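# Fully open the 3-D printer door on the desk

## Task

The 3-D printer rests unfixed on the desk. Swing its door open as far as it goes, with every printer foot still resting on the desk at the end. The printer must not topple or be left tilted, or the task fails. Afterwards release everything and back the robot away. The open door has to stay open without the robot holding it; robot-held work does not count.

## Robot and tools

ROBOT. A LinearBot: a base that can drive in any direction, a column about 1.75 m tall, and a carriage that rides 1.0 m along it (lift_m). The carriage carries two identical six-joint arms, each ending in a two-finger gripper. Arm bases sit about 0.57 m + lift_m above the floor, and some carriage parts reach about 0.15 m below them. A hand reaches 0.78 m from its shoulder but only about 0.38 m below its arm base. A hand is about 0.16 m long and 0.1 m wide (0.14 m when open). Parked arm joints 1-6 are 0, 0.05, 0.05, 1.45, 0, 0; parked, the robot is about 0.95 m wide and 0.7 m long. The wheel motors are weak (2 N m), so drives stop on contact at light pushes.

CAMERAS. carriage_camera is fixed on the carriage, facing forward and tilted about 20 degrees down. left_wrist_camera and right_wrist_camera look out beyond the fingertips. All images are 672x504 pixels; vertical fields of view are about 84.5, 83.3 and 61.6 degrees.

FRAMES. Base frame: origin on the floor below the base centre, x forward, y left, z up. left_hand and right_hand are the midpoint between a hand's finger pads, in this frame. quat_wxyz rotates the base axes into the hand axes: the hand z axis runs along the fingers, and the fingers open along hand y. An upright hand with joints 1, 5 and 6 at 0 reads (1, 0, 0, 0). The odometry frame is the base frame at the scene start. base_odometry counts wheel turns, so slip shows up as travel. Heading is positive to the left, from -3.142 to 3.142.

TOOLS.
execute_actions: arguments "actions" (a list holding one action, or empty to just report) and optional "cameras" (names from carriage_camera, left_wrist_camera, right_wrist_camera, all; omitted, null or ["all"] gives all; [] gives none). An action may contain "base", "joints" or both; their motions start together. "base" takes exactly one key, each a relative offset from where the base last measured itself: translate_m (metres, -2 to 2, forward positive), strafe_m (metres, -2 to 2, left positive), rotate_rad (radians, -6.3 to 6.3, counter-clockwise/left positive). "joints" is a map from joint name to an absolute target: lift_m 0 to 1 m; left_/right_joint1_rad -2.617 to 3.054 (yaw about vertical, 0 forward, positive left); joint2_rad 0 to 3.141 (shoulder: 0 upper arm back and level, 1.57 vertical, 3.14 forward and level); joint3_rad 0 to 3.141 (elbow: 0 folded, 3.14 straight); joint4_rad -1.57 to 1.57 (wrist pitch, 0 in line with forearm, positive lifts fingertips); joint5_rad -1.57 to 1.57 (wrist yaw, positive swings fingertips to the RIGHT, opposite to joint 1); joint6_rad -2.094 to 2.094 (roll about the finger direction, positive clockwise seen from the forearm); left_/right_gripper_m 0 to 0.093 m (gap between pads). An action runs at most 15 s. Joints or base left out of an action may keep pushing to earlier targets without the status saying so. An unknown key or out-of-range number rejects the call and nothing moves. The result gives the robot state and one image per requested camera; the "pictures" line lists their order.
wait: "seconds" 0 to 10; commands nothing and returns the same report as an empty action.
zoom_image: "camera" and "region" [x0, y0, x1, y1] in image pixels, origin top-left, at most 504x504; works on that camera's latest full image.
finished_scene: "scene" (integer); ends the scene for good after the robot holds its last command, and reports success.
If a call reports a stop, later execute_actions, wait and finished_scene calls in the same reply are skipped. While you compose a reply, the robot keeps its last command.

RESULT LINES. base_status and joint_status describe how each commanded motion ended. done: reached (for the base, wheels turned fully, slip possible; a 1-2 mm move may fall short yet say done). off_target: settled away from target and may still push. contact_stop / time_out: target dropped, holds where it stopped. "joint command not followed" (with a "cause:" line): a self-collision check blocked that arm's joint targets; the gripper still acts; named joints show not_followed and may be retried each action until given passable targets. To free such an arm, first move only it clear of the other arm, then move the other in a later action. limit_stop_at_motor_heat: the arm was stopped for heat; resend its target. on_its_own lists uncommanded items; "held at" is a joint's held target, not its position. motor_effort is percent of maximum, positive toward larger joint values, with the action's peak in brackets; each motor has a fixed bias (a few points plus up to half the reading) and noise. A lift effort that keeps falling as the lift descends means a hand rests on something. drive_wheels is the busiest wheel (ignore sign); if it is clearly higher at rest than after free driving, the base is still pressing. ARM HIT means an arm struck the robot itself hard. MOTOR HOT warns from 75 °C; at 90 °C an OVER-TEMPERATURE FAULT halts that arm for 10 s, and at 100 °C the arm goes limp until cooled. Stretched arms heat quickly even unloaded.

CONTACT AND CAUTION. The base stops on heavy wheel load or when an arm joint is pushed a few degrees, but not during turns and often not while arm joints are commanded; it may roll about 0.3 m after an arm touches something. Stops come late or never. Arms and grippers have no contact stop: blocked arms keep pressing and snap to target when freed. After a blocked drive, reverse about 0.2 m (or turn back), repeat if still pressed; a retry may itself stop spuriously. The base can slide under a desk edge and the column hit it; reversing into such an edge can tip the robot. Hand readings drift at long reach; 1 kg makes a level hand sag 10-17 cm. Gripper force is about 45-60 N per pad. The robot can fall and not recover, most easily with the carriage high, arms extended, loads held, pulling, or a sudden stop; only images reveal a lean. Never let the arms strike or press hard on each other. Avoid drops, slams, hard hits and hard shoves, and do not knock the loose printer over.

Each tool is called after ">>>" as name([rows], argument=value, ...), one row to a line, values as JSON.

## Session

>>> execute_actions(actions=[])

Scene clock: 0.00 s.
base_odometry: x=+0.000 y=+0.000 heading=+0.000 (m, m, rad; odometry frame)
base_status: not commanded
joint_positions: lift_m=+0.297 left_joint1_rad=+0.012 left_joint2_rad=+0.041 left_joint3_rad=+0.036 left_joint4_rad=+1.447 left_joint5_rad=+0.022 left_joint6_rad=+0.034 left_gripper_m=+0.095 right_joint1_rad=-0.019 right_joint2_rad=+0.023 right_joint3_rad=+0.024 right_joint4_rad=+1.486 right_joint5_rad=+0.016 right_joint6_rad=-0.042 right_gripper_m=+0.094
joint_status: not commanded
motor_effort: lift_m=+17 drive_wheels=-4 (%)
left_hand: x=+0.2977 y=+0.3265 z=+1.2734 quat_wxyz=(+0.998, +0.012, +0.064, +0.022) (m; base frame)
right_hand: x=+0.2859 y=-0.3331 z=+1.2713 quat_wxyz=(+0.999, +0.008, +0.042, -0.031) (m; base frame)
pictures: carriage_camera, left_wrist_camera, right_wrist_camera
Images, in order (width x height): carriage_camera 672x504, left_wrist_camera 672x504, right_wrist_camera 672x504.

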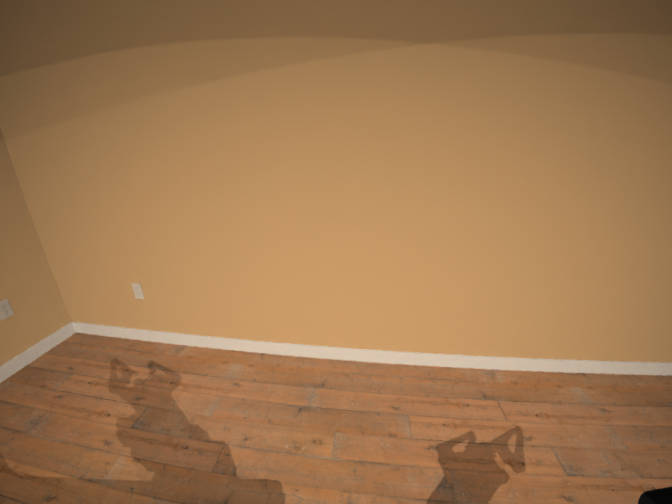

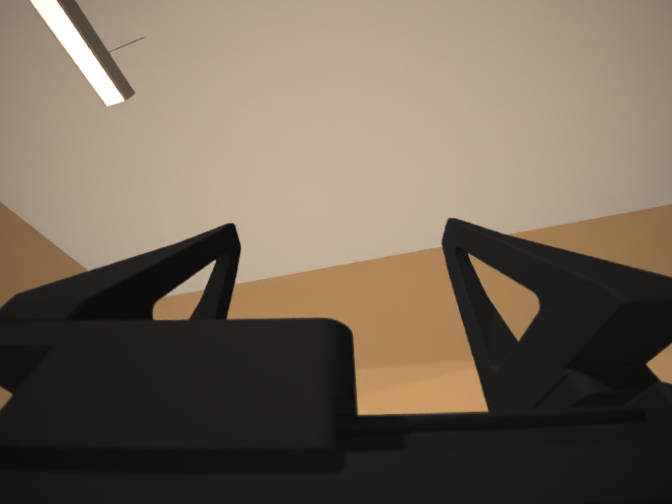

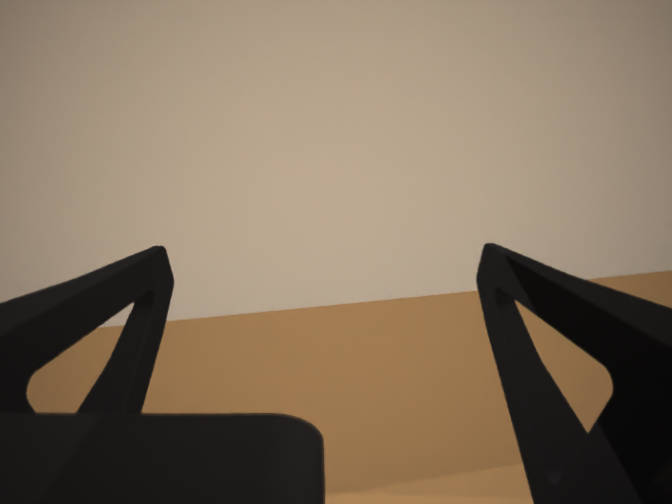

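>>> execute_actions([
  {"base":{"rotate_rad":-2.0}},
], cameras=["carriage_camera"])

Scene clock: 5.47 s.
base_odometry: x=+0.000 y=+0.000 heading=-1.998 (m, m, rad; odometry frame)
base_status: done
joint_positions: lift_m=+0.297 left_joint1_rad=+0.012 left_joint2_rad=+0.041 left_joint3_rad=+0.036 left_joint4_rad=+1.444 left_joint5_rad=+0.022 left_joint6_rad=+0.034 left_gripper_m=+0.095 right_joint1_rad=-0.019 right_joint2_rad=+0.023 right_joint3_rad=+0.024 right_joint4_rad=+1.485 right_joint5_rad=+0.016 right_joint6_rad=-0.042 right_gripper_m=+0.094
joint_status: not commanded
motor_effort: lift_m=+17(17) drive_wheels=+17(45) (%)
left_hand: x=+0.2984 y=+0.3265 z=+1.2733 quat_wxyz=(+0.998, +0.012, +0.066, +0.022) (m; base frame)
right_hand: x=+0.2861 y=-0.3332 z=+1.2713 quat_wxyz=(+0.999, +0.008, +0.042, -0.031) (m; base frame)
pictures: carriage_camera
Images, in order (width x height): carriage_camera 672x504.

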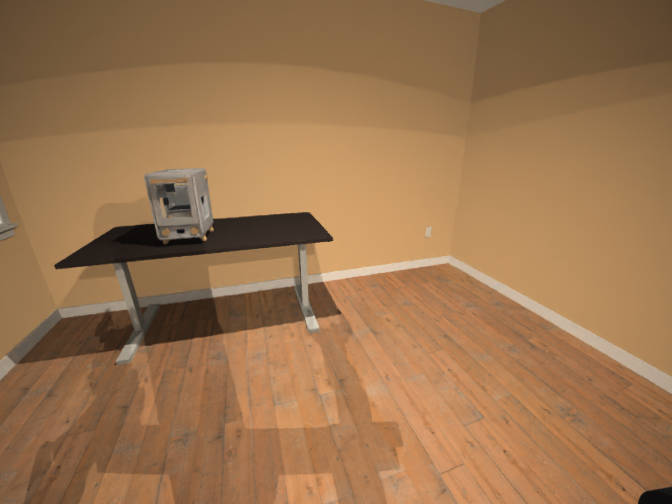

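>>> execute_actions([
  {"base":{"rotate_rad":0.33}},
], cameras=[])

>>> execute_actions([
  {"base":{"strafe_m":0.55}},
], cameras=[])

>>> execute_actions([
  {"base":{"translate_m":1.0}},
], cameras=["carriage_camera"])

Scene clock: 12.17 s.
base_odometry: x=+0.000 y=+0.000 heading=-1.671 (m, m, rad; odometry frame)
base_status: done
joint_positions: lift_m=+0.297 left_joint1_rad=+0.012 left_joint2_rad=+0.041 left_joint3_rad=+0.036 left_joint4_rad=+1.443 left_joint5_rad=+0.022 left_joint6_rad=+0.034 left_gripper_m=+0.095 right_joint1_rad=-0.019 right_joint2_rad=+0.023 right_joint3_rad=+0.024 right_joint4_rad=+1.486 right_joint5_rad=+0.016 right_joint6_rad=-0.042 right_gripper_m=+0.094
joint_status: not commanded
motor_effort: lift_m=+17(17) drive_wheels=-30(42) (%)
left_hand: x=+0.2985 y=+0.3265 z=+1.2733 quat_wxyz=(+0.998, +0.012, +0.066, +0.022) (m; base frame)
right_hand: x=+0.2859 y=-0.3331 z=+1.2713 quat_wxyz=(+0.999, +0.008, +0.042, -0.031) (m; base frame)
pictures: none
No camera images: the call's "cameras" was empty. Leave "cameras" out to get every camera's image.

Scene clock: 15.53 s.
base_odometry: x=+0.548 y=-0.056 heading=-1.672 (m, m, rad; odometry frame)
base_status: done
joint_positions: lift_m=+0.297 left_joint1_rad=+0.012 left_joint2_rad=+0.041 left_joint3_rad=+0.036 left_joint4_rad=+1.443 left_joint5_rad=+0.022 left_joint6_rad=+0.034 left_gripper_m=+0.095 right_joint1_rad=-0.019 right_joint2_rad=+0.023 right_joint3_rad=+0.024 right_joint4_rad=+1.486 right_joint5_rad=+0.016 right_joint6_rad=-0.042 right_gripper_m=+0.094
joint_status: not commanded
motor_effort: lift_m=+17(17) drive_wheels=-13(44) (%)
left_hand: x=+0.2985 y=+0.3265 z=+1.2733 quat_wxyz=(+0.998, +0.012, +0.066, +0.022) (m; base frame)
right_hand: x=+0.2859 y=-0.3331 z=+1.2713 quat_wxyz=(+0.999, +0.008, +0.042, -0.031) (m; base frame)
pictures: none
No camera images: the call's "cameras" was empty. Leave "cameras" out to get every camera's image.

Scene clock: 19.93 s.
base_odometry: x=+0.448 y=-1.051 heading=-1.671 (m, m, rad; odometry frame)
base_status: done
joint_positions: lift_m=+0.297 left_joint1_rad=+0.012 left_joint2_rad=+0.041 left_joint3_rad=+0.036 left_joint4_rad=+1.445 left_joint5_rad=+0.022 left_joint6_rad=+0.034 left_gripper_m=+0.095 right_joint1_rad=-0.019 right_joint2_rad=+0.023 right_joint3_rad=+0.024 right_joint4_rad=+1.487 right_joint5_rad=+0.016 right_joint6_rad=-0.042 right_gripper_m=+0.094
joint_status: not commanded
motor_effort: lift_m=+17(17) drive_wheels=-12(36) (%)
left_hand: x=+0.2982 y=+0.3265 z=+1.2733 quat_wxyz=(+0.998, +0.012, +0.065, +0.022) (m; base frame)
right_hand: x=+0.2856 y=-0.3331 z=+1.2713 quat_wxyz=(+0.999, +0.008, +0.041, -0.031) (m; base frame)
pictures: carriage_camera
Images, in order (width x height): carriage_camera 672x504.

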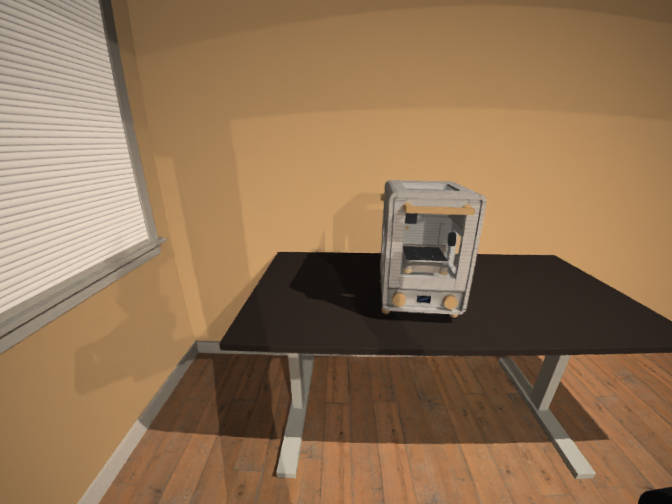

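>>> zoom_image(camera="carriage_camera", region=[360,170,510,330])

Region (360, 170, 510, 330) of carriage_camera's 672x504 image, scaled by 3.150, with more detail than that image has; it fills the left 472 columns of this view, and the rest is white.

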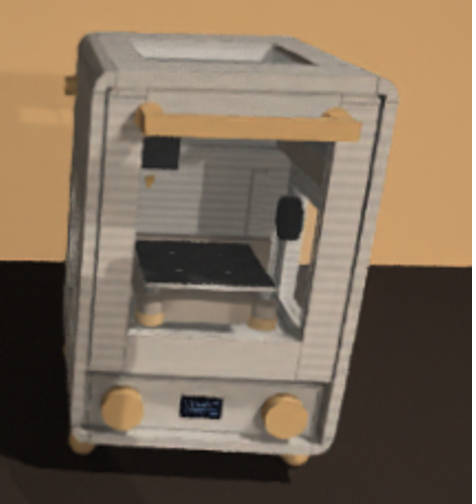

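>>> execute_actions([
  {"joints":{"right_joint2_rad":0.8,"right_joint3_rad":0.8,"right_joint4_rad":0,"right_joint6_rad":1.57,"lift_m":0.1}},
])

Scene clock: 26.80 s.
base_odometry: x=+0.448 y=-1.051 heading=-1.671 (m, m, rad; odometry frame)
base_status: not commanded
joint_positions: lift_m=+0.100 left_joint1_rad=+0.012 left_joint2_rad=+0.041 left_joint3_rad=+0.036 left_joint4_rad=+1.445 left_joint5_rad=+0.022 left_joint6_rad=+0.034 left_gripper_m=+0.095 right_joint1_rad=-0.019 right_joint2_rad=+0.798 right_joint3_rad=+0.759 right_joint4_rad=+0.001 right_joint5_rad=+0.016 right_joint6_rad=+1.561 right_gripper_m=+0.094
joint_status: all done
motor_effort: lift_m=+16(16) drive_wheels=-12(12) (%)
left_hand: x=+0.2981 y=+0.3265 z=+1.0762 quat_wxyz=(+0.998, +0.012, +0.065, +0.022) (m; base frame)
right_hand: x=+0.5931 y=-0.3391 z=+0.9928 quat_wxyz=(+0.501, +0.516, +0.503, +0.479) (m; base frame)
pictures: carriage_camera, left_wrist_camera, right_wrist_camera
Images, in order (width x height): carriage_camera 672x504, left_wrist_camera 672x504, right_wrist_camera 672x504.

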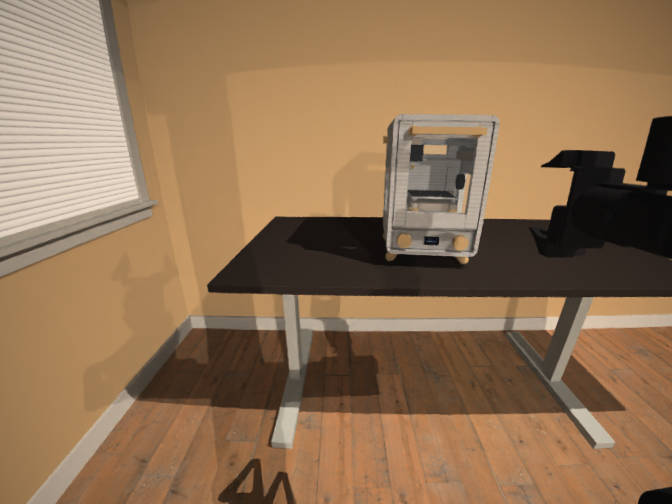

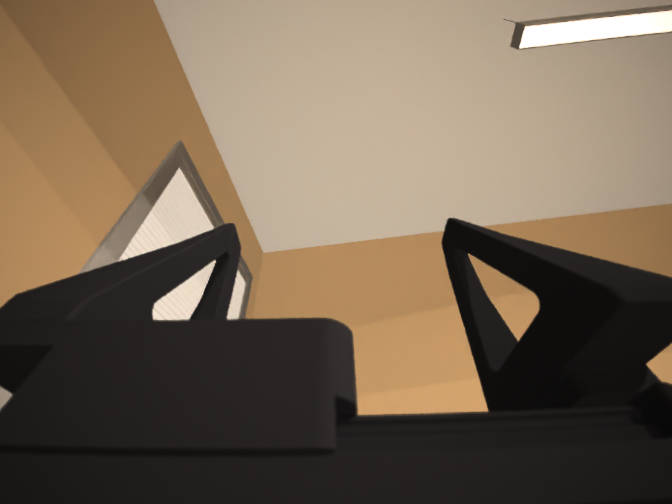

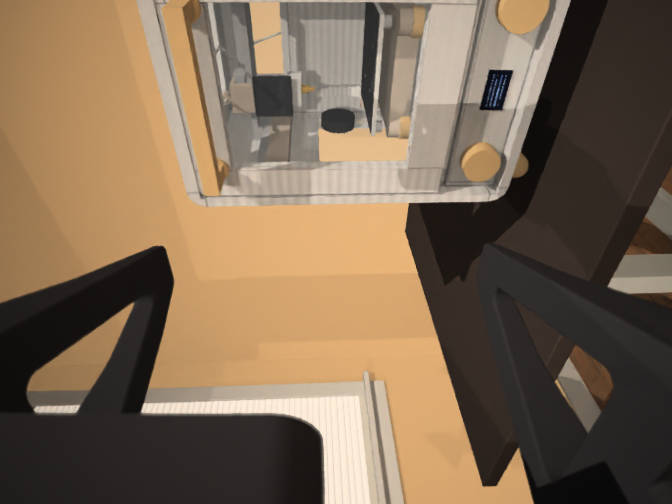

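>>> execute_actions([
  {"base":{"strafe_m":-0.03},"joints":{"lift_m":0.25,"right_joint1_rad":0.02}},
], cameras=[])

>>> execute_actions([
  {"base":{"translate_m":0.12}},
], cameras=["carriage_camera","right_wrist_camera"])

Scene clock: 31.57 s.
base_odometry: x=+0.418 y=-1.048 heading=-1.671 (m, m, rad; odometry frame)
base_status: done
joint_positions: lift_m=+0.250 left_joint1_rad=+0.012 left_joint2_rad=+0.041 left_joint3_rad=+0.036 left_joint4_rad=+1.446 left_joint5_rad=+0.022 left_joint6_rad=+0.034 left_gripper_m=+0.095 right_joint1_rad=+0.013 right_joint2_rad=+0.798 right_joint3_rad=+0.780 right_joint4_rad=+0.003 right_joint5_rad=+0.016 right_joint6_rad=+1.561 right_gripper_m=+0.094
joint_status: all done
motor_effort: lift_m=+18(21) drive_wheels=-8(32) (%)
left_hand: x=+0.2979 y=+0.3265 z=+1.2259 quat_wxyz=(+0.998, +0.012, +0.065, +0.022) (m; base frame)
right_hand: x=+0.5922 y=-0.3284 z=+1.1535 quat_wxyz=(+0.499, +0.502, +0.505, +0.493) (m; base frame)
pictures: none
No camera images: the call's "cameras" was empty. Leave "cameras" out to get every camera's image.

Scene clock: 33.37 s.
base_odometry: x=+0.405 y=-1.168 heading=-1.672 (m, m, rad; odometry frame)
base_status: done
joint_positions: lift_m=+0.250 left_joint1_rad=+0.012 left_joint2_rad=+0.041 left_joint3_rad=+0.036 left_joint4_rad=+1.446 left_joint5_rad=+0.022 left_joint6_rad=+0.034 left_gripper_m=+0.095 right_joint1_rad=+0.013 right_joint2_rad=+0.798 right_joint3_rad=+0.780 right_joint4_rad=+0.003 right_joint5_rad=+0.016 right_joint6_rad=+1.561 right_gripper_m=+0.094
joint_status: not commanded
motor_effort: lift_m=+18(18) drive_wheels=-11(32) (%)
left_hand: x=+0.2979 y=+0.3265 z=+1.2259 quat_wxyz=(+0.998, +0.012, +0.065, +0.022) (m; base frame)
right_hand: x=+0.5922 y=-0.3284 z=+1.1534 quat_wxyz=(+0.499, +0.502, +0.506, +0.493) (m; base frame)
pictures: carriage_camera, right_wrist_camera
Images, in order (width x height): carriage_camera 672x504, right_wrist_camera 672x504.

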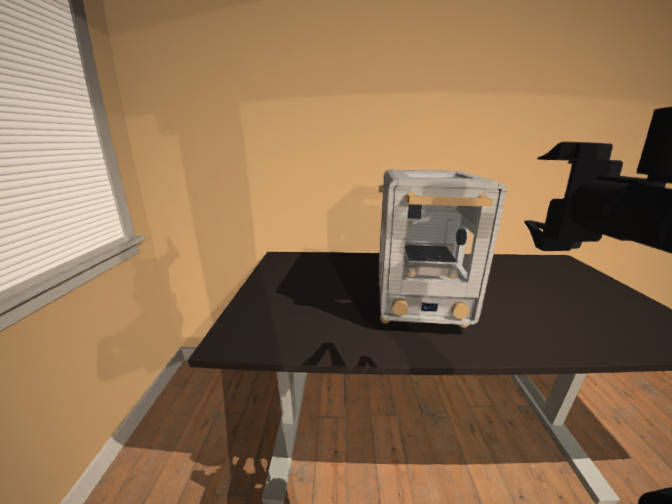

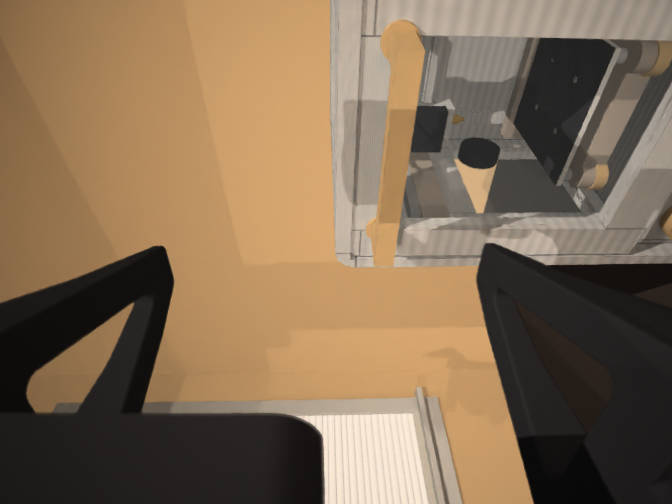

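>>> execute_actions([
  {"base":{"translate_m":0.09},"joints":{"lift_m":0.21}},
], cameras=["carriage_camera","right_wrist_camera"])

Scene clock: 38.80 s.
base_odometry: x=+0.396 y=-1.257 heading=-1.672 (m, m, rad; odometry frame)
base_status: done
joint_positions: lift_m=+0.210 left_joint1_rad=+0.012 left_joint2_rad=+0.041 left_joint3_rad=+0.036 left_joint4_rad=+1.446 left_joint5_rad=+0.022 left_joint6_rad=+0.034 left_gripper_m=+0.095 right_joint1_rad=+0.013 right_joint2_rad=+0.798 right_joint3_rad=+0.780 right_joint4_rad=-0.005 right_joint5_rad=+0.016 right_joint6_rad=+1.561 right_gripper_m=+0.094
joint_status: all done
motor_effort: lift_m=+16(16) drive_wheels=-11(40) (%)
left_hand: x=+0.2978 y=+0.3265 z=+1.1861 quat_wxyz=(+0.998, +0.012, +0.065, +0.022) (m; base frame)
right_hand: x=+0.5922 y=-0.3284 z=+1.1116 quat_wxyz=(+0.497, +0.504, +0.508, +0.491) (m; base frame)
pictures: carriage_camera, right_wrist_camera
Images, in order (width x height): carriage_camera 672x504, right_wrist_camera 672x504.

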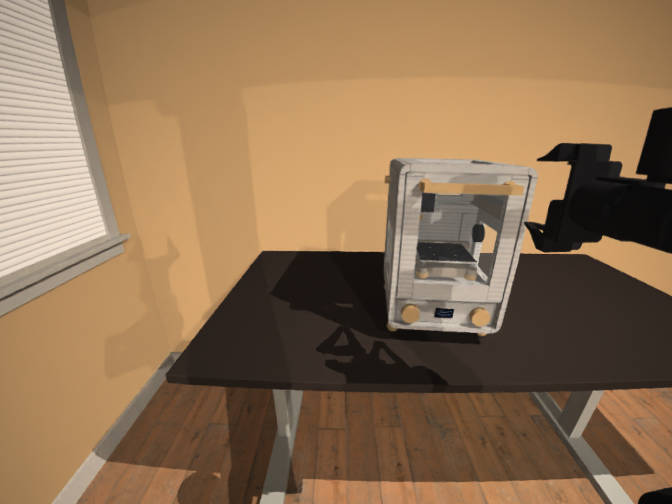

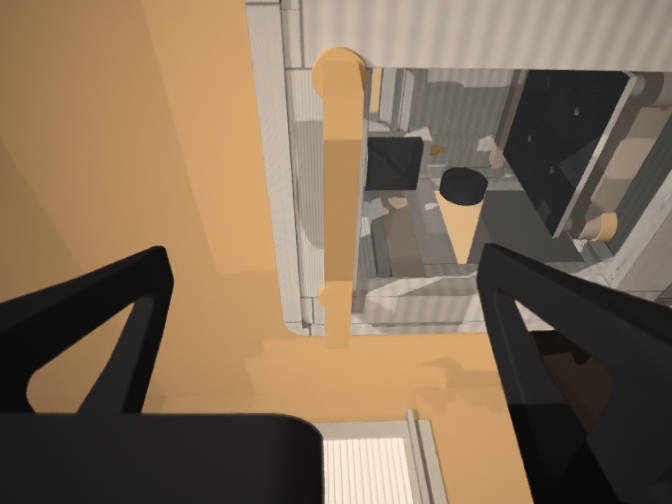

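>>> execute_actions([
  {"base":{"strafe_m":0.055},"joints":{"lift_m":0.205}},
], cameras=[])

>>> execute_actions([
  {"base":{"translate_m":0.11}},
], cameras=["carriage_camera","right_wrist_camera"])

Scene clock: 45.17 s.
base_odometry: x=+0.451 y=-1.263 heading=-1.673 (m, m, rad; odometry frame)
base_status: done
joint_positions: lift_m=+0.205 left_joint1_rad=+0.012 left_joint2_rad=+0.041 left_joint3_rad=+0.036 left_joint4_rad=+1.446 left_joint5_rad=+0.022 left_joint6_rad=+0.034 left_gripper_m=+0.095 right_joint1_rad=+0.013 right_joint2_rad=+0.798 right_joint3_rad=+0.780 right_joint4_rad=-0.005 right_joint5_rad=+0.016 right_joint6_rad=+1.562 right_gripper_m=+0.094
joint_status: all done
motor_effort: lift_m=+16(16) drive_wheels=-5(35) (%)
left_hand: x=+0.2978 y=+0.3265 z=+1.1812 quat_wxyz=(+0.998, +0.012, +0.065, +0.022) (m; base frame)
right_hand: x=+0.5921 y=-0.3285 z=+1.1069 quat_wxyz=(+0.497, +0.504, +0.507, +0.491) (m; base frame)
pictures: none
No camera images: the call's "cameras" was empty. Leave "cameras" out to get every camera's image.

Scene clock: 46.90 s.
base_odometry: x=+0.440 y=-1.373 heading=-1.672 (m, m, rad; odometry frame)
base_status: done
joint_positions: lift_m=+0.205 left_joint1_rad=+0.012 left_joint2_rad=+0.041 left_joint3_rad=+0.036 left_joint4_rad=+1.446 left_joint5_rad=+0.022 left_joint6_rad=+0.034 left_gripper_m=+0.095 right_joint1_rad=+0.013 right_joint2_rad=+0.798 right_joint3_rad=+0.780 right_joint4_rad=-0.004 right_joint5_rad=+0.016 right_joint6_rad=+1.562 right_gripper_m=+0.094
joint_status: not commanded
motor_effort: lift_m=+16(16) drive_wheels=-11(32) (%)
left_hand: x=+0.2979 y=+0.3265 z=+1.1812 quat_wxyz=(+0.998, +0.012, +0.065, +0.022) (m; base frame)
right_hand: x=+0.5921 y=-0.3285 z=+1.1072 quat_wxyz=(+0.498, +0.504, +0.507, +0.492) (m; base frame)
pictures: carriage_camera, right_wrist_camera
Images, in order (width x height): carriage_camera 672x504, right_wrist_camera 672x504.

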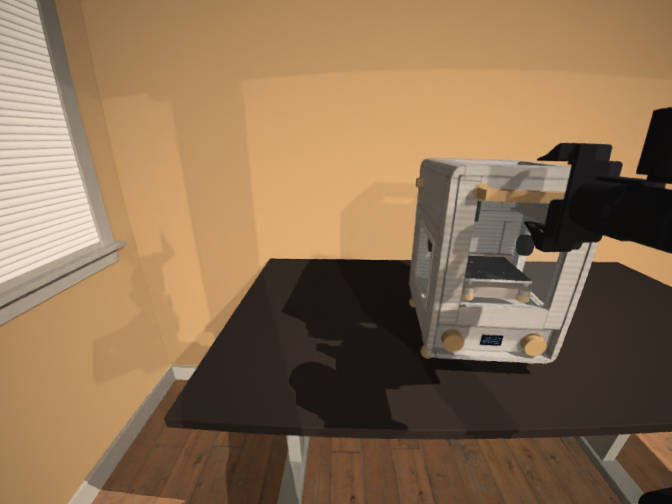

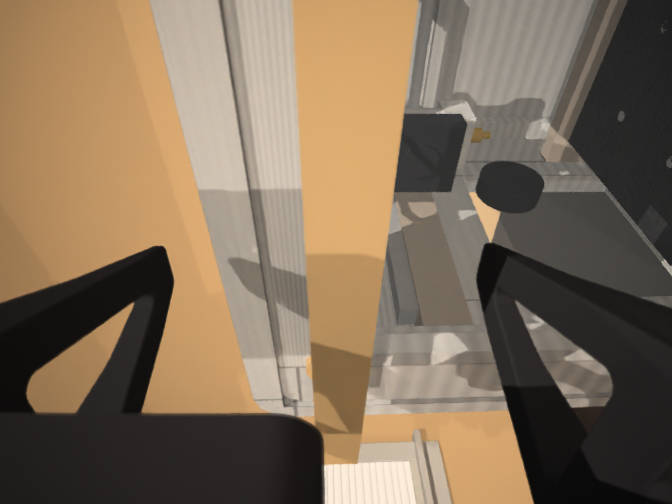

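>>> execute_actions([
  {"base":{"translate_m":0.025},"joints":{"lift_m":0.2}},
], cameras=["right_wrist_camera"])

>>> execute_actions([
  {"joints":{"right_gripper_m":0.0}},
], cameras=["carriage_camera","right_wrist_camera"])

Scene clock: 49.67 s.
base_odometry: x=+0.438 y=-1.398 heading=-1.671 (m, m, rad; odometry frame)
base_status: done
joint_positions: lift_m=+0.200 left_joint1_rad=+0.012 left_joint2_rad=+0.041 left_joint3_rad=+0.036 left_joint4_rad=+1.446 left_joint5_rad=+0.022 left_joint6_rad=+0.034 left_gripper_m=+0.095 right_joint1_rad=+0.013 right_joint2_rad=+0.780 right_joint3_rad=+0.780 right_joint4_rad=-0.032 right_joint5_rad=+0.015 right_joint6_rad=+1.564 right_gripper_m=+0.094
joint_status: all done
motor_effort: lift_m=+16(16) drive_wheels=+11(40) (%)
left_hand: x=+0.2979 y=+0.3265 z=+1.1762 quat_wxyz=(+0.998, +0.012, +0.065, +0.022) (m; base frame)
right_hand: x=+0.5876 y=-0.3283 z=+1.1007 quat_wxyz=(+0.494, +0.507, +0.509, +0.490) (m; base frame)
pictures: right_wrist_camera
Images, in order (width x height): right_wrist_camera 672x504.

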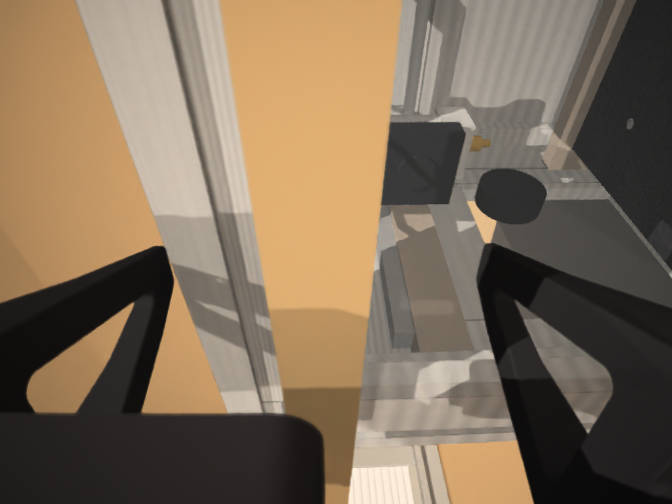

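Scene clock: 50.40 s.
base_odometry: x=+0.438 y=-1.398 heading=-1.671 (m, m, rad; odometry frame)
base_status: not commanded
joint_positions: lift_m=+0.200 left_joint1_rad=+0.012 left_joint2_rad=+0.041 left_joint3_rad=+0.036 left_joint4_rad=+1.446 left_joint5_rad=+0.022 left_joint6_rad=+0.034 left_gripper_m=+0.095 right_joint1_rad=+0.013 right_joint2_rad=+0.779 right_joint3_rad=+0.796 right_joint4_rad=-0.010 right_joint5_rad=+0.009 right_joint6_rad=+1.570 right_gripper_m=+0.054
joint_status: right_gripper_m off_target (ended at +0.054, target +0.000)
motor_effort: lift_m=+16(16) drive_wheels=+11(10) (%)
left_hand: x=+0.2979 y=+0.3265 z=+1.1762 quat_wxyz=(+0.998, +0.012, +0.065, +0.022) (m; base frame)
right_hand: x=+0.5864 y=-0.3274 z=+1.1141 quat_wxyz=(+0.501, +0.497, +0.499, +0.502) (m; base frame)
pictures: carriage_camera, right_wrist_camera
Images, in order (width x height): carriage_camera 672x504, right_wrist_camera 672x504.

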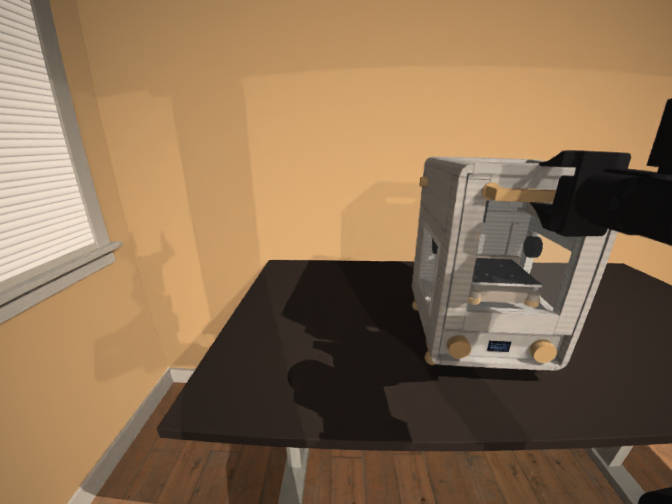

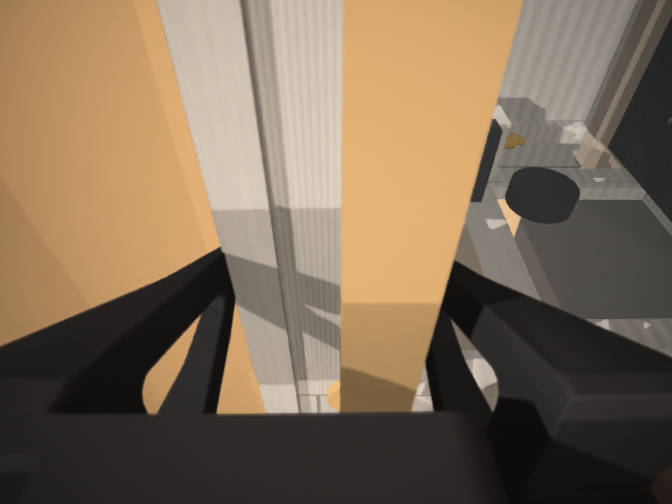

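>>> execute_actions([
  {"base":{"translate_m":-0.035},"joints":{"right_gripper_m":0.07}},
], cameras=[])

>>> execute_actions([
  {"joints":{"right_gripper_m":0.045,"lift_m":0.19}},
], cameras=["right_wrist_camera"])

>>> execute_actions([
  {"base":{"translate_m":0.022}},
], cameras=["right_wrist_camera"])

Scene clock: 54.13 s.
base_odometry: x=+0.441 y=-1.363 heading=-1.672 (m, m, rad; odometry frame)
base_status: done
joint_positions: lift_m=+0.200 left_joint1_rad=+0.012 left_joint2_rad=+0.041 left_joint3_rad=+0.036 left_joint4_rad=+1.445 left_joint5_rad=+0.022 left_joint6_rad=+0.034 left_gripper_m=+0.095 right_joint1_rad=+0.013 right_joint2_rad=+0.796 right_joint3_rad=+0.796 right_joint4_rad=+0.006 right_joint5_rad=+0.012 right_joint6_rad=+1.570 right_gripper_m=+0.070
joint_status: all done
motor_effort: lift_m=+16(16) drive_wheels=+3(39) (%)
left_hand: x=+0.2981 y=+0.3265 z=+1.1762 quat_wxyz=(+0.998, +0.012, +0.065, +0.022) (m; base frame)
right_hand: x=+0.5907 y=-0.3278 z=+1.1129 quat_wxyz=(+0.502, +0.498, +0.499, +0.501) (m; base frame)
pictures: none
No camera images: the call's "cameras" was empty. Leave "cameras" out to get every camera's image.

Scene clock: 54.67 s.
base_odometry: x=+0.441 y=-1.363 heading=-1.672 (m, m, rad; odometry frame)
base_status: not commanded
joint_positions: lift_m=+0.190 left_joint1_rad=+0.012 left_joint2_rad=+0.041 left_joint3_rad=+0.036 left_joint4_rad=+1.445 left_joint5_rad=+0.022 left_joint6_rad=+0.034 left_gripper_m=+0.095 right_joint1_rad=+0.013 right_joint2_rad=+0.796 right_joint3_rad=+0.796 right_joint4_rad=-0.003 right_joint5_rad=+0.012 right_joint6_rad=+1.570 right_gripper_m=+0.045
joint_status: all done
motor_effort: lift_m=+16(17) drive_wheels=+2(4) (%)
left_hand: x=+0.2980 y=+0.3265 z=+1.1661 quat_wxyz=(+0.998, +0.012, +0.065, +0.022) (m; base frame)
right_hand: x=+0.5907 y=-0.3278 z=+1.1004 quat_wxyz=(+0.499, +0.500, +0.501, +0.499) (m; base frame)
pictures: right_wrist_camera
Images, in order (width x height): right_wrist_camera 672x504.

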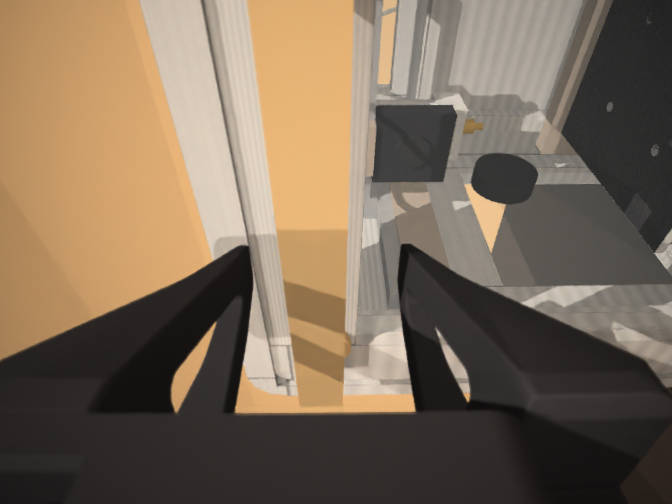

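Scene clock: 55.53 s.
base_odometry: x=+0.439 y=-1.385 heading=-1.671 (m, m, rad; odometry frame)
base_status: done
joint_positions: lift_m=+0.190 left_joint1_rad=+0.012 left_joint2_rad=+0.041 left_joint3_rad=+0.036 left_joint4_rad=+1.446 left_joint5_rad=+0.022 left_joint6_rad=+0.034 left_gripper_m=+0.095 right_joint1_rad=+0.013 right_joint2_rad=+0.796 right_joint3_rad=+0.796 right_joint4_rad=-0.003 right_joint5_rad=+0.012 right_joint6_rad=+1.570 right_gripper_m=+0.045
joint_status: not commanded
motor_effort: lift_m=+16(16) drive_wheels=-7(39) (%)
left_hand: x=+0.2978 y=+0.3265 z=+1.1661 quat_wxyz=(+0.998, +0.012, +0.065, +0.022) (m; base frame)
right_hand: x=+0.5907 y=-0.3278 z=+1.1004 quat_wxyz=(+0.499, +0.500, +0.501, +0.499) (m; base frame)
pictures: right_wrist_camera
Images, in order (width x height): right_wrist_camera 672x504.

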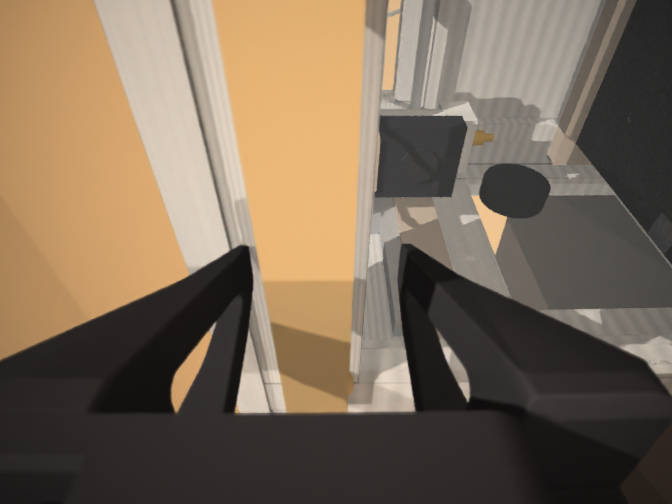

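>>> execute_actions([
  {"base":{"translate_m":0.018},"joints":{"lift_m":0.195}},
], cameras=["right_wrist_camera"])

>>> execute_actions([
  {"joints":{"right_gripper_m":0.0}},
], cameras=["right_wrist_camera"])

>>> execute_actions([
  {"base":{"translate_m":-0.035}},
], cameras=["carriage_camera","right_wrist_camera"])

Scene clock: 58.70 s.
base_odometry: x=+0.438 y=-1.403 heading=-1.671 (m, m, rad; odometry frame)
base_status: done
joint_positions: lift_m=+0.195 left_joint1_rad=+0.012 left_joint2_rad=+0.041 left_joint3_rad=+0.036 left_joint4_rad=+1.446 left_joint5_rad=+0.022 left_joint6_rad=+0.034 left_gripper_m=+0.095 right_joint1_rad=+0.020 right_joint2_rad=+0.758 right_joint3_rad=+0.796 right_joint4_rad=-0.063 right_joint5_rad=-0.005 right_joint6_rad=+1.570 right_gripper_m=+0.045
joint_status: all done
motor_effort: lift_m=+18(22) drive_wheels=+8(40) (%)
left_hand: x=+0.2978 y=+0.3265 z=+1.1708 quat_wxyz=(+0.998, +0.012, +0.065, +0.022) (m; base frame)
right_hand: x=+0.5812 y=-0.3228 z=+1.1019 quat_wxyz=(+0.488, +0.500, +0.513, +0.500) (m; base frame)
pictures: right_wrist_camera
Images, in order (width x height): right_wrist_camera 672x504.

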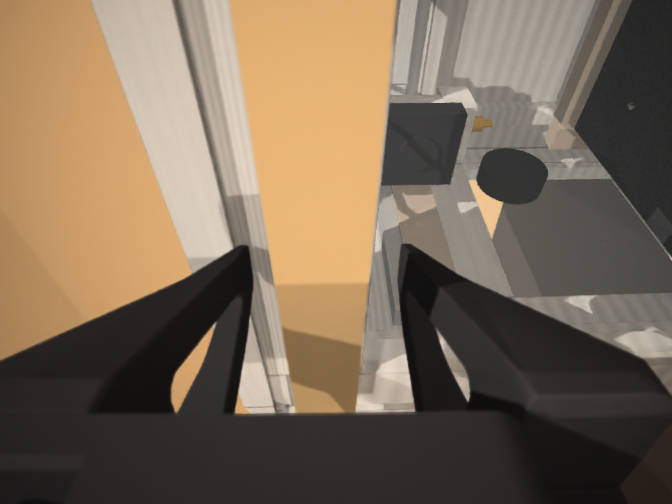

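Scene clock: 59.30 s.
base_odometry: x=+0.438 y=-1.403 heading=-1.671 (m, m, rad; odometry frame)
base_status: not commanded
joint_positions: lift_m=+0.195 left_joint1_rad=+0.012 left_joint2_rad=+0.041 left_joint3_rad=+0.036 left_joint4_rad=+1.446 left_joint5_rad=+0.022 left_joint6_rad=+0.034 left_gripper_m=+0.095 right_joint1_rad=+0.020 right_joint2_rad=+0.760 right_joint3_rad=+0.796 right_joint4_rad=-0.059 right_joint5_rad=-0.007 right_joint6_rad=+1.569 right_gripper_m=+0.014
joint_status: right_gripper_m off_target (ended at +0.014, target +0.000)
motor_effort: lift_m=+18(18) drive_wheels=+8(8) (%)
left_hand: x=+0.2978 y=+0.3265 z=+1.1708 quat_wxyz=(+0.998, +0.012, +0.065, +0.022) (m; base frame)
right_hand: x=+0.5816 y=-0.3226 z=+1.1023 quat_wxyz=(+0.488, +0.499, +0.513, +0.500) (m; base frame)
pictures: right_wrist_camera
Images, in order (width x height): right_wrist_camera 672x504.

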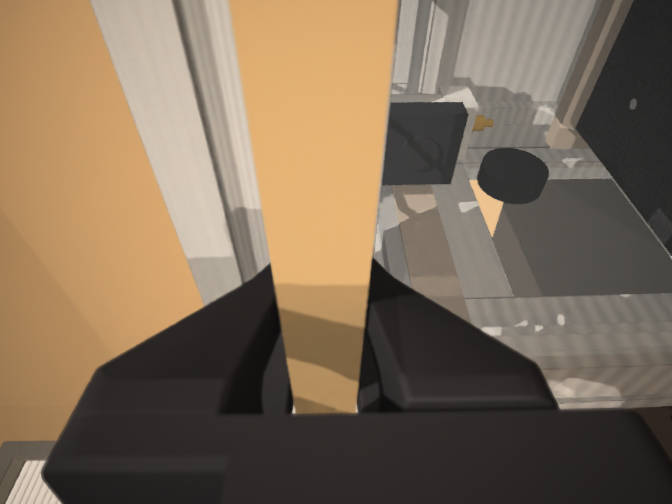

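Scene clock: 60.33 s.
base_odometry: x=+0.441 y=-1.368 heading=-1.672 (m, m, rad; odometry frame)
base_status: done
joint_positions: lift_m=+0.195 left_joint1_rad=+0.012 left_joint2_rad=+0.041 left_joint3_rad=+0.036 left_joint4_rad=+1.446 left_joint5_rad=+0.022 left_joint6_rad=+0.034 left_gripper_m=+0.095 right_joint1_rad=+0.024 right_joint2_rad=+0.826 right_joint3_rad=+0.796 right_joint4_rad=+0.017 right_joint5_rad=-0.013 right_joint6_rad=+1.564 right_gripper_m=+0.014
joint_status: not commanded
motor_effort: lift_m=+18(18) drive_wheels=-11(36) (%)
left_hand: x=+0.2978 y=+0.3265 z=+1.1709 quat_wxyz=(+0.998, +0.012, +0.064, +0.022) (m; base frame)
right_hand: x=+0.5980 y=-0.3197 z=+1.1008 quat_wxyz=(+0.489, +0.492, +0.514, +0.504) (m; base frame)
pictures: carriage_camera, right_wrist_camera
Images, in order (width x height): carriage_camera 672x504, right_wrist_camera 672x504.

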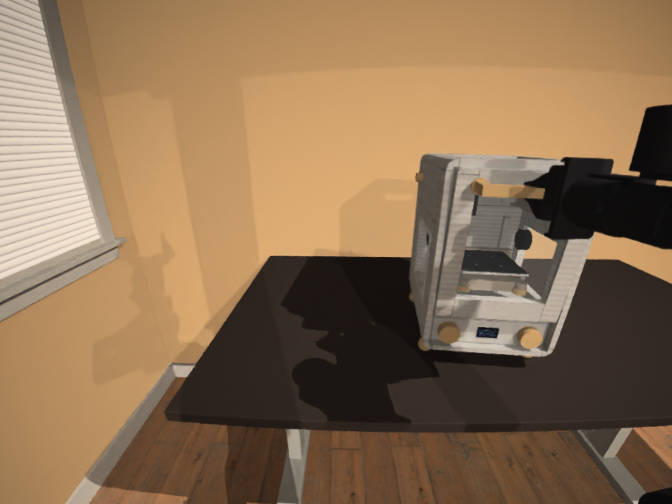

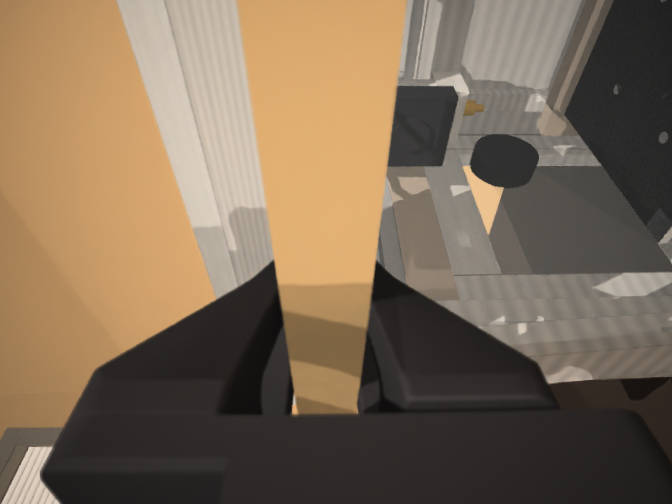

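>>> execute_actions([
  {"base":{"translate_m":-0.04},"joints":{"lift_m":0.19}},
], cameras=["carriage_camera","right_wrist_camera"])

>>> zoom_image(camera="carriage_camera", region=[390,130,630,380])

Scene clock: 63.73 s.
base_odometry: x=+0.445 y=-1.328 heading=-1.672 (m, m, rad; odometry frame)
base_status: done
joint_positions: lift_m=+0.190 left_joint1_rad=+0.012 left_joint2_rad=+0.041 left_joint3_rad=+0.036 left_joint4_rad=+1.446 left_joint5_rad=+0.022 left_joint6_rad=+0.034 left_gripper_m=+0.095 right_joint1_rad=+0.030 right_joint2_rad=+0.823 right_joint3_rad=+0.796 right_joint4_rad=-0.020 right_joint5_rad=-0.049 right_joint6_rad=+1.569 right_gripper_m=+0.016
joint_status: all done
motor_effort: lift_m=+16(16) drive_wheels=-14(49) (%)
left_hand: x=+0.2979 y=+0.3265 z=+1.1662 quat_wxyz=(+0.998, +0.012, +0.065, +0.022) (m; base frame)
right_hand: x=+0.5966 y=-0.3116 z=+1.0880 quat_wxyz=(+0.468, +0.491, +0.531, +0.507) (m; base frame)
pictures: carriage_camera, right_wrist_camera
Images, in order (width x height): carriage_camera 672x504, right_wrist_camera 672x504.

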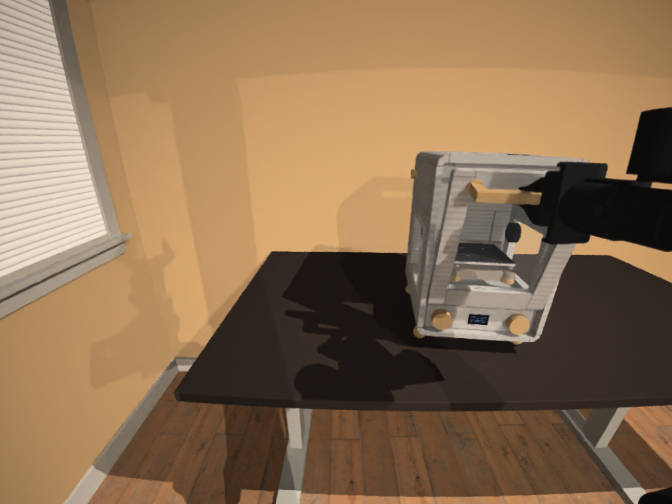

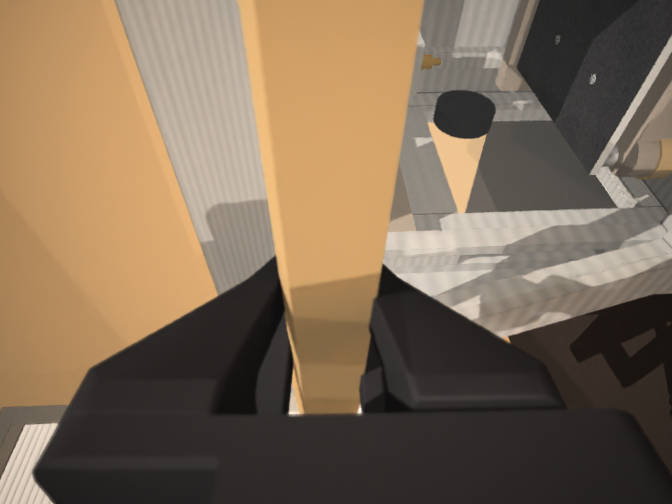

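Region (390, 130, 630, 380) of carriage_camera's 672x504 image, scaled by 2.016, with more detail than that image has; it fills the left 484 columns of this view, and the rest is white.

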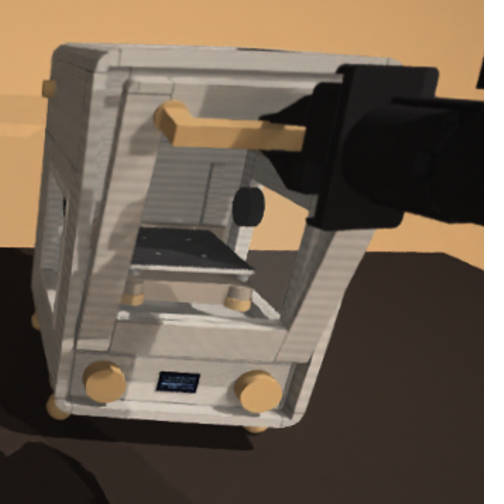

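>>> execute_actions([
  {"base":{"translate_m":-0.045},"joints":{"lift_m":0.175,"right_joint4_rad":-0.08,"right_joint1_rad":0.04}},
], cameras=[])

>>> execute_actions([
  {"base":{"strafe_m":0.012},"joints":{"lift_m":0.155,"right_gripper_m":0.028}},
], cameras=["carriage_camera","right_wrist_camera"])

Scene clock: 69.70 s.
base_odometry: x=+0.449 y=-1.284 heading=-1.672 (m, m, rad; odometry frame)
base_status: done
joint_positions: lift_m=+0.175 left_joint1_rad=+0.012 left_joint2_rad=+0.041 left_joint3_rad=+0.036 left_joint4_rad=+1.445 left_joint5_rad=+0.022 left_joint6_rad=+0.034 left_gripper_m=+0.095 right_joint1_rad=+0.050 right_joint2_rad=+0.810 right_joint3_rad=+0.796 right_joint4_rad=-0.095 right_joint5_rad=-0.065 right_joint6_rad=+1.586 right_gripper_m=+0.018
joint_status: all done
motor_effort: lift_m=+16(16) drive_wheels=-12(34) (%)
left_hand: x=+0.2981 y=+0.3265 z=+1.1512 quat_wxyz=(+0.998, +0.012, +0.065, +0.022) (m; base frame)
right_hand: x=+0.5914 y=-0.3026 z=+1.0587 quat_wxyz=(+0.438, +0.502, +0.550, +0.503) (m; base frame)
pictures: none
No camera images: the call's "cameras" was empty. Leave "cameras" out to get every camera's image.

Scene clock: 70.50 s.
base_odometry: x=+0.461 y=-1.285 heading=-1.672 (m, m, rad; odometry frame)
base_status: done
joint_positions: lift_m=+0.155 left_joint1_rad=+0.012 left_joint2_rad=+0.041 left_joint3_rad=+0.036 left_joint4_rad=+1.446 left_joint5_rad=+0.022 left_joint6_rad=+0.034 left_gripper_m=+0.095 right_joint1_rad=+0.050 right_joint2_rad=+0.795 right_joint3_rad=+0.796 right_joint4_rad=-0.056 right_joint5_rad=-0.004 right_joint6_rad=+1.582 right_gripper_m=+0.028
joint_status: all done
motor_effort: lift_m=+16(16) drive_wheels=+5(25) (%)
left_hand: x=+0.2979 y=+0.3265 z=+1.1312 quat_wxyz=(+0.998, +0.012, +0.065, +0.022) (m; base frame)
right_hand: x=+0.5898 y=-0.3131 z=+1.0528 quat_wxyz=(+0.470, +0.503, +0.524, +0.501) (m; base frame)
pictures: carriage_camera, right_wrist_camera
Images, in order (width x height): carriage_camera 672x504, right_wrist_camera 672x504.

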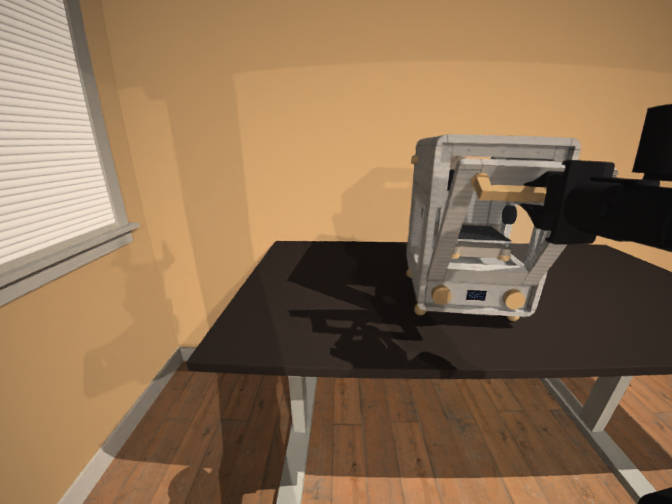

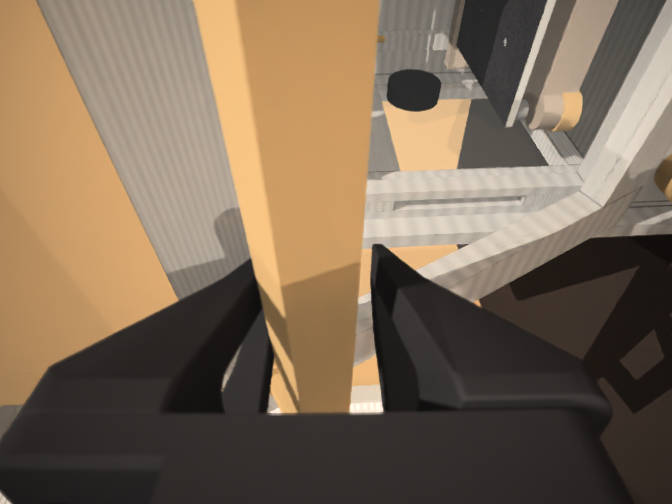

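>>> execute_actions([
  {"base":{"translate_m":-0.035},"joints":{"lift_m":0.105}},
], cameras=["carriage_camera","right_wrist_camera"])

Scene clock: 73.70 s.
base_odometry: x=+0.465 y=-1.250 heading=-1.672 (m, m, rad; odometry frame)
base_status: done
joint_positions: lift_m=+0.105 left_joint1_rad=+0.012 left_joint2_rad=+0.041 left_joint3_rad=+0.036 left_joint4_rad=+1.445 left_joint5_rad=+0.022 left_joint6_rad=+0.034 left_gripper_m=+0.095 right_joint1_rad=+0.050 right_joint2_rad=+0.779 right_joint3_rad=+0.809 right_joint4_rad=-0.046 right_joint5_rad=-0.025 right_joint6_rad=+1.572 right_gripper_m=+0.028
joint_status: all done
motor_effort: lift_m=+15(15) drive_wheels=-8(27) (%)
left_hand: x=+0.2981 y=+0.3265 z=+1.0812 quat_wxyz=(+0.998, +0.012, +0.065, +0.022) (m; base frame)
right_hand: x=+0.5849 y=-0.3097 z=+1.0167 quat_wxyz=(+0.477, +0.485, +0.522, +0.515) (m; base frame)
pictures: carriage_camera, right_wrist_camera
Images, in order (width x height): carriage_camera 672x504, right_wrist_camera 672x504.

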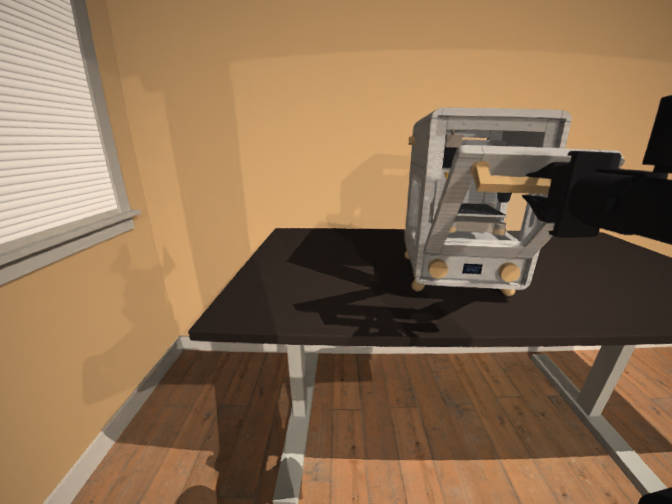

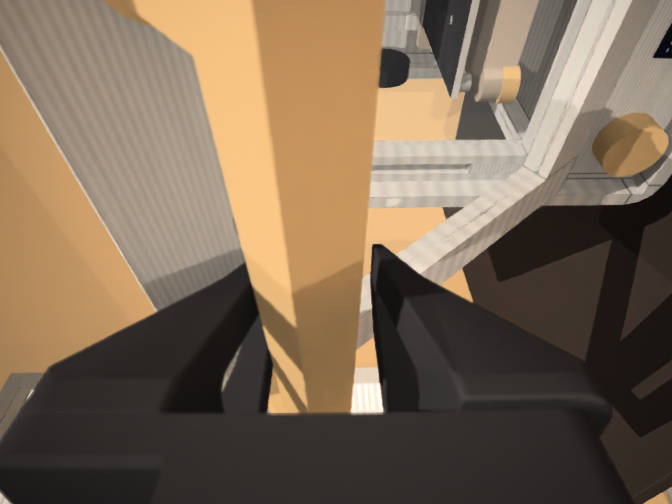

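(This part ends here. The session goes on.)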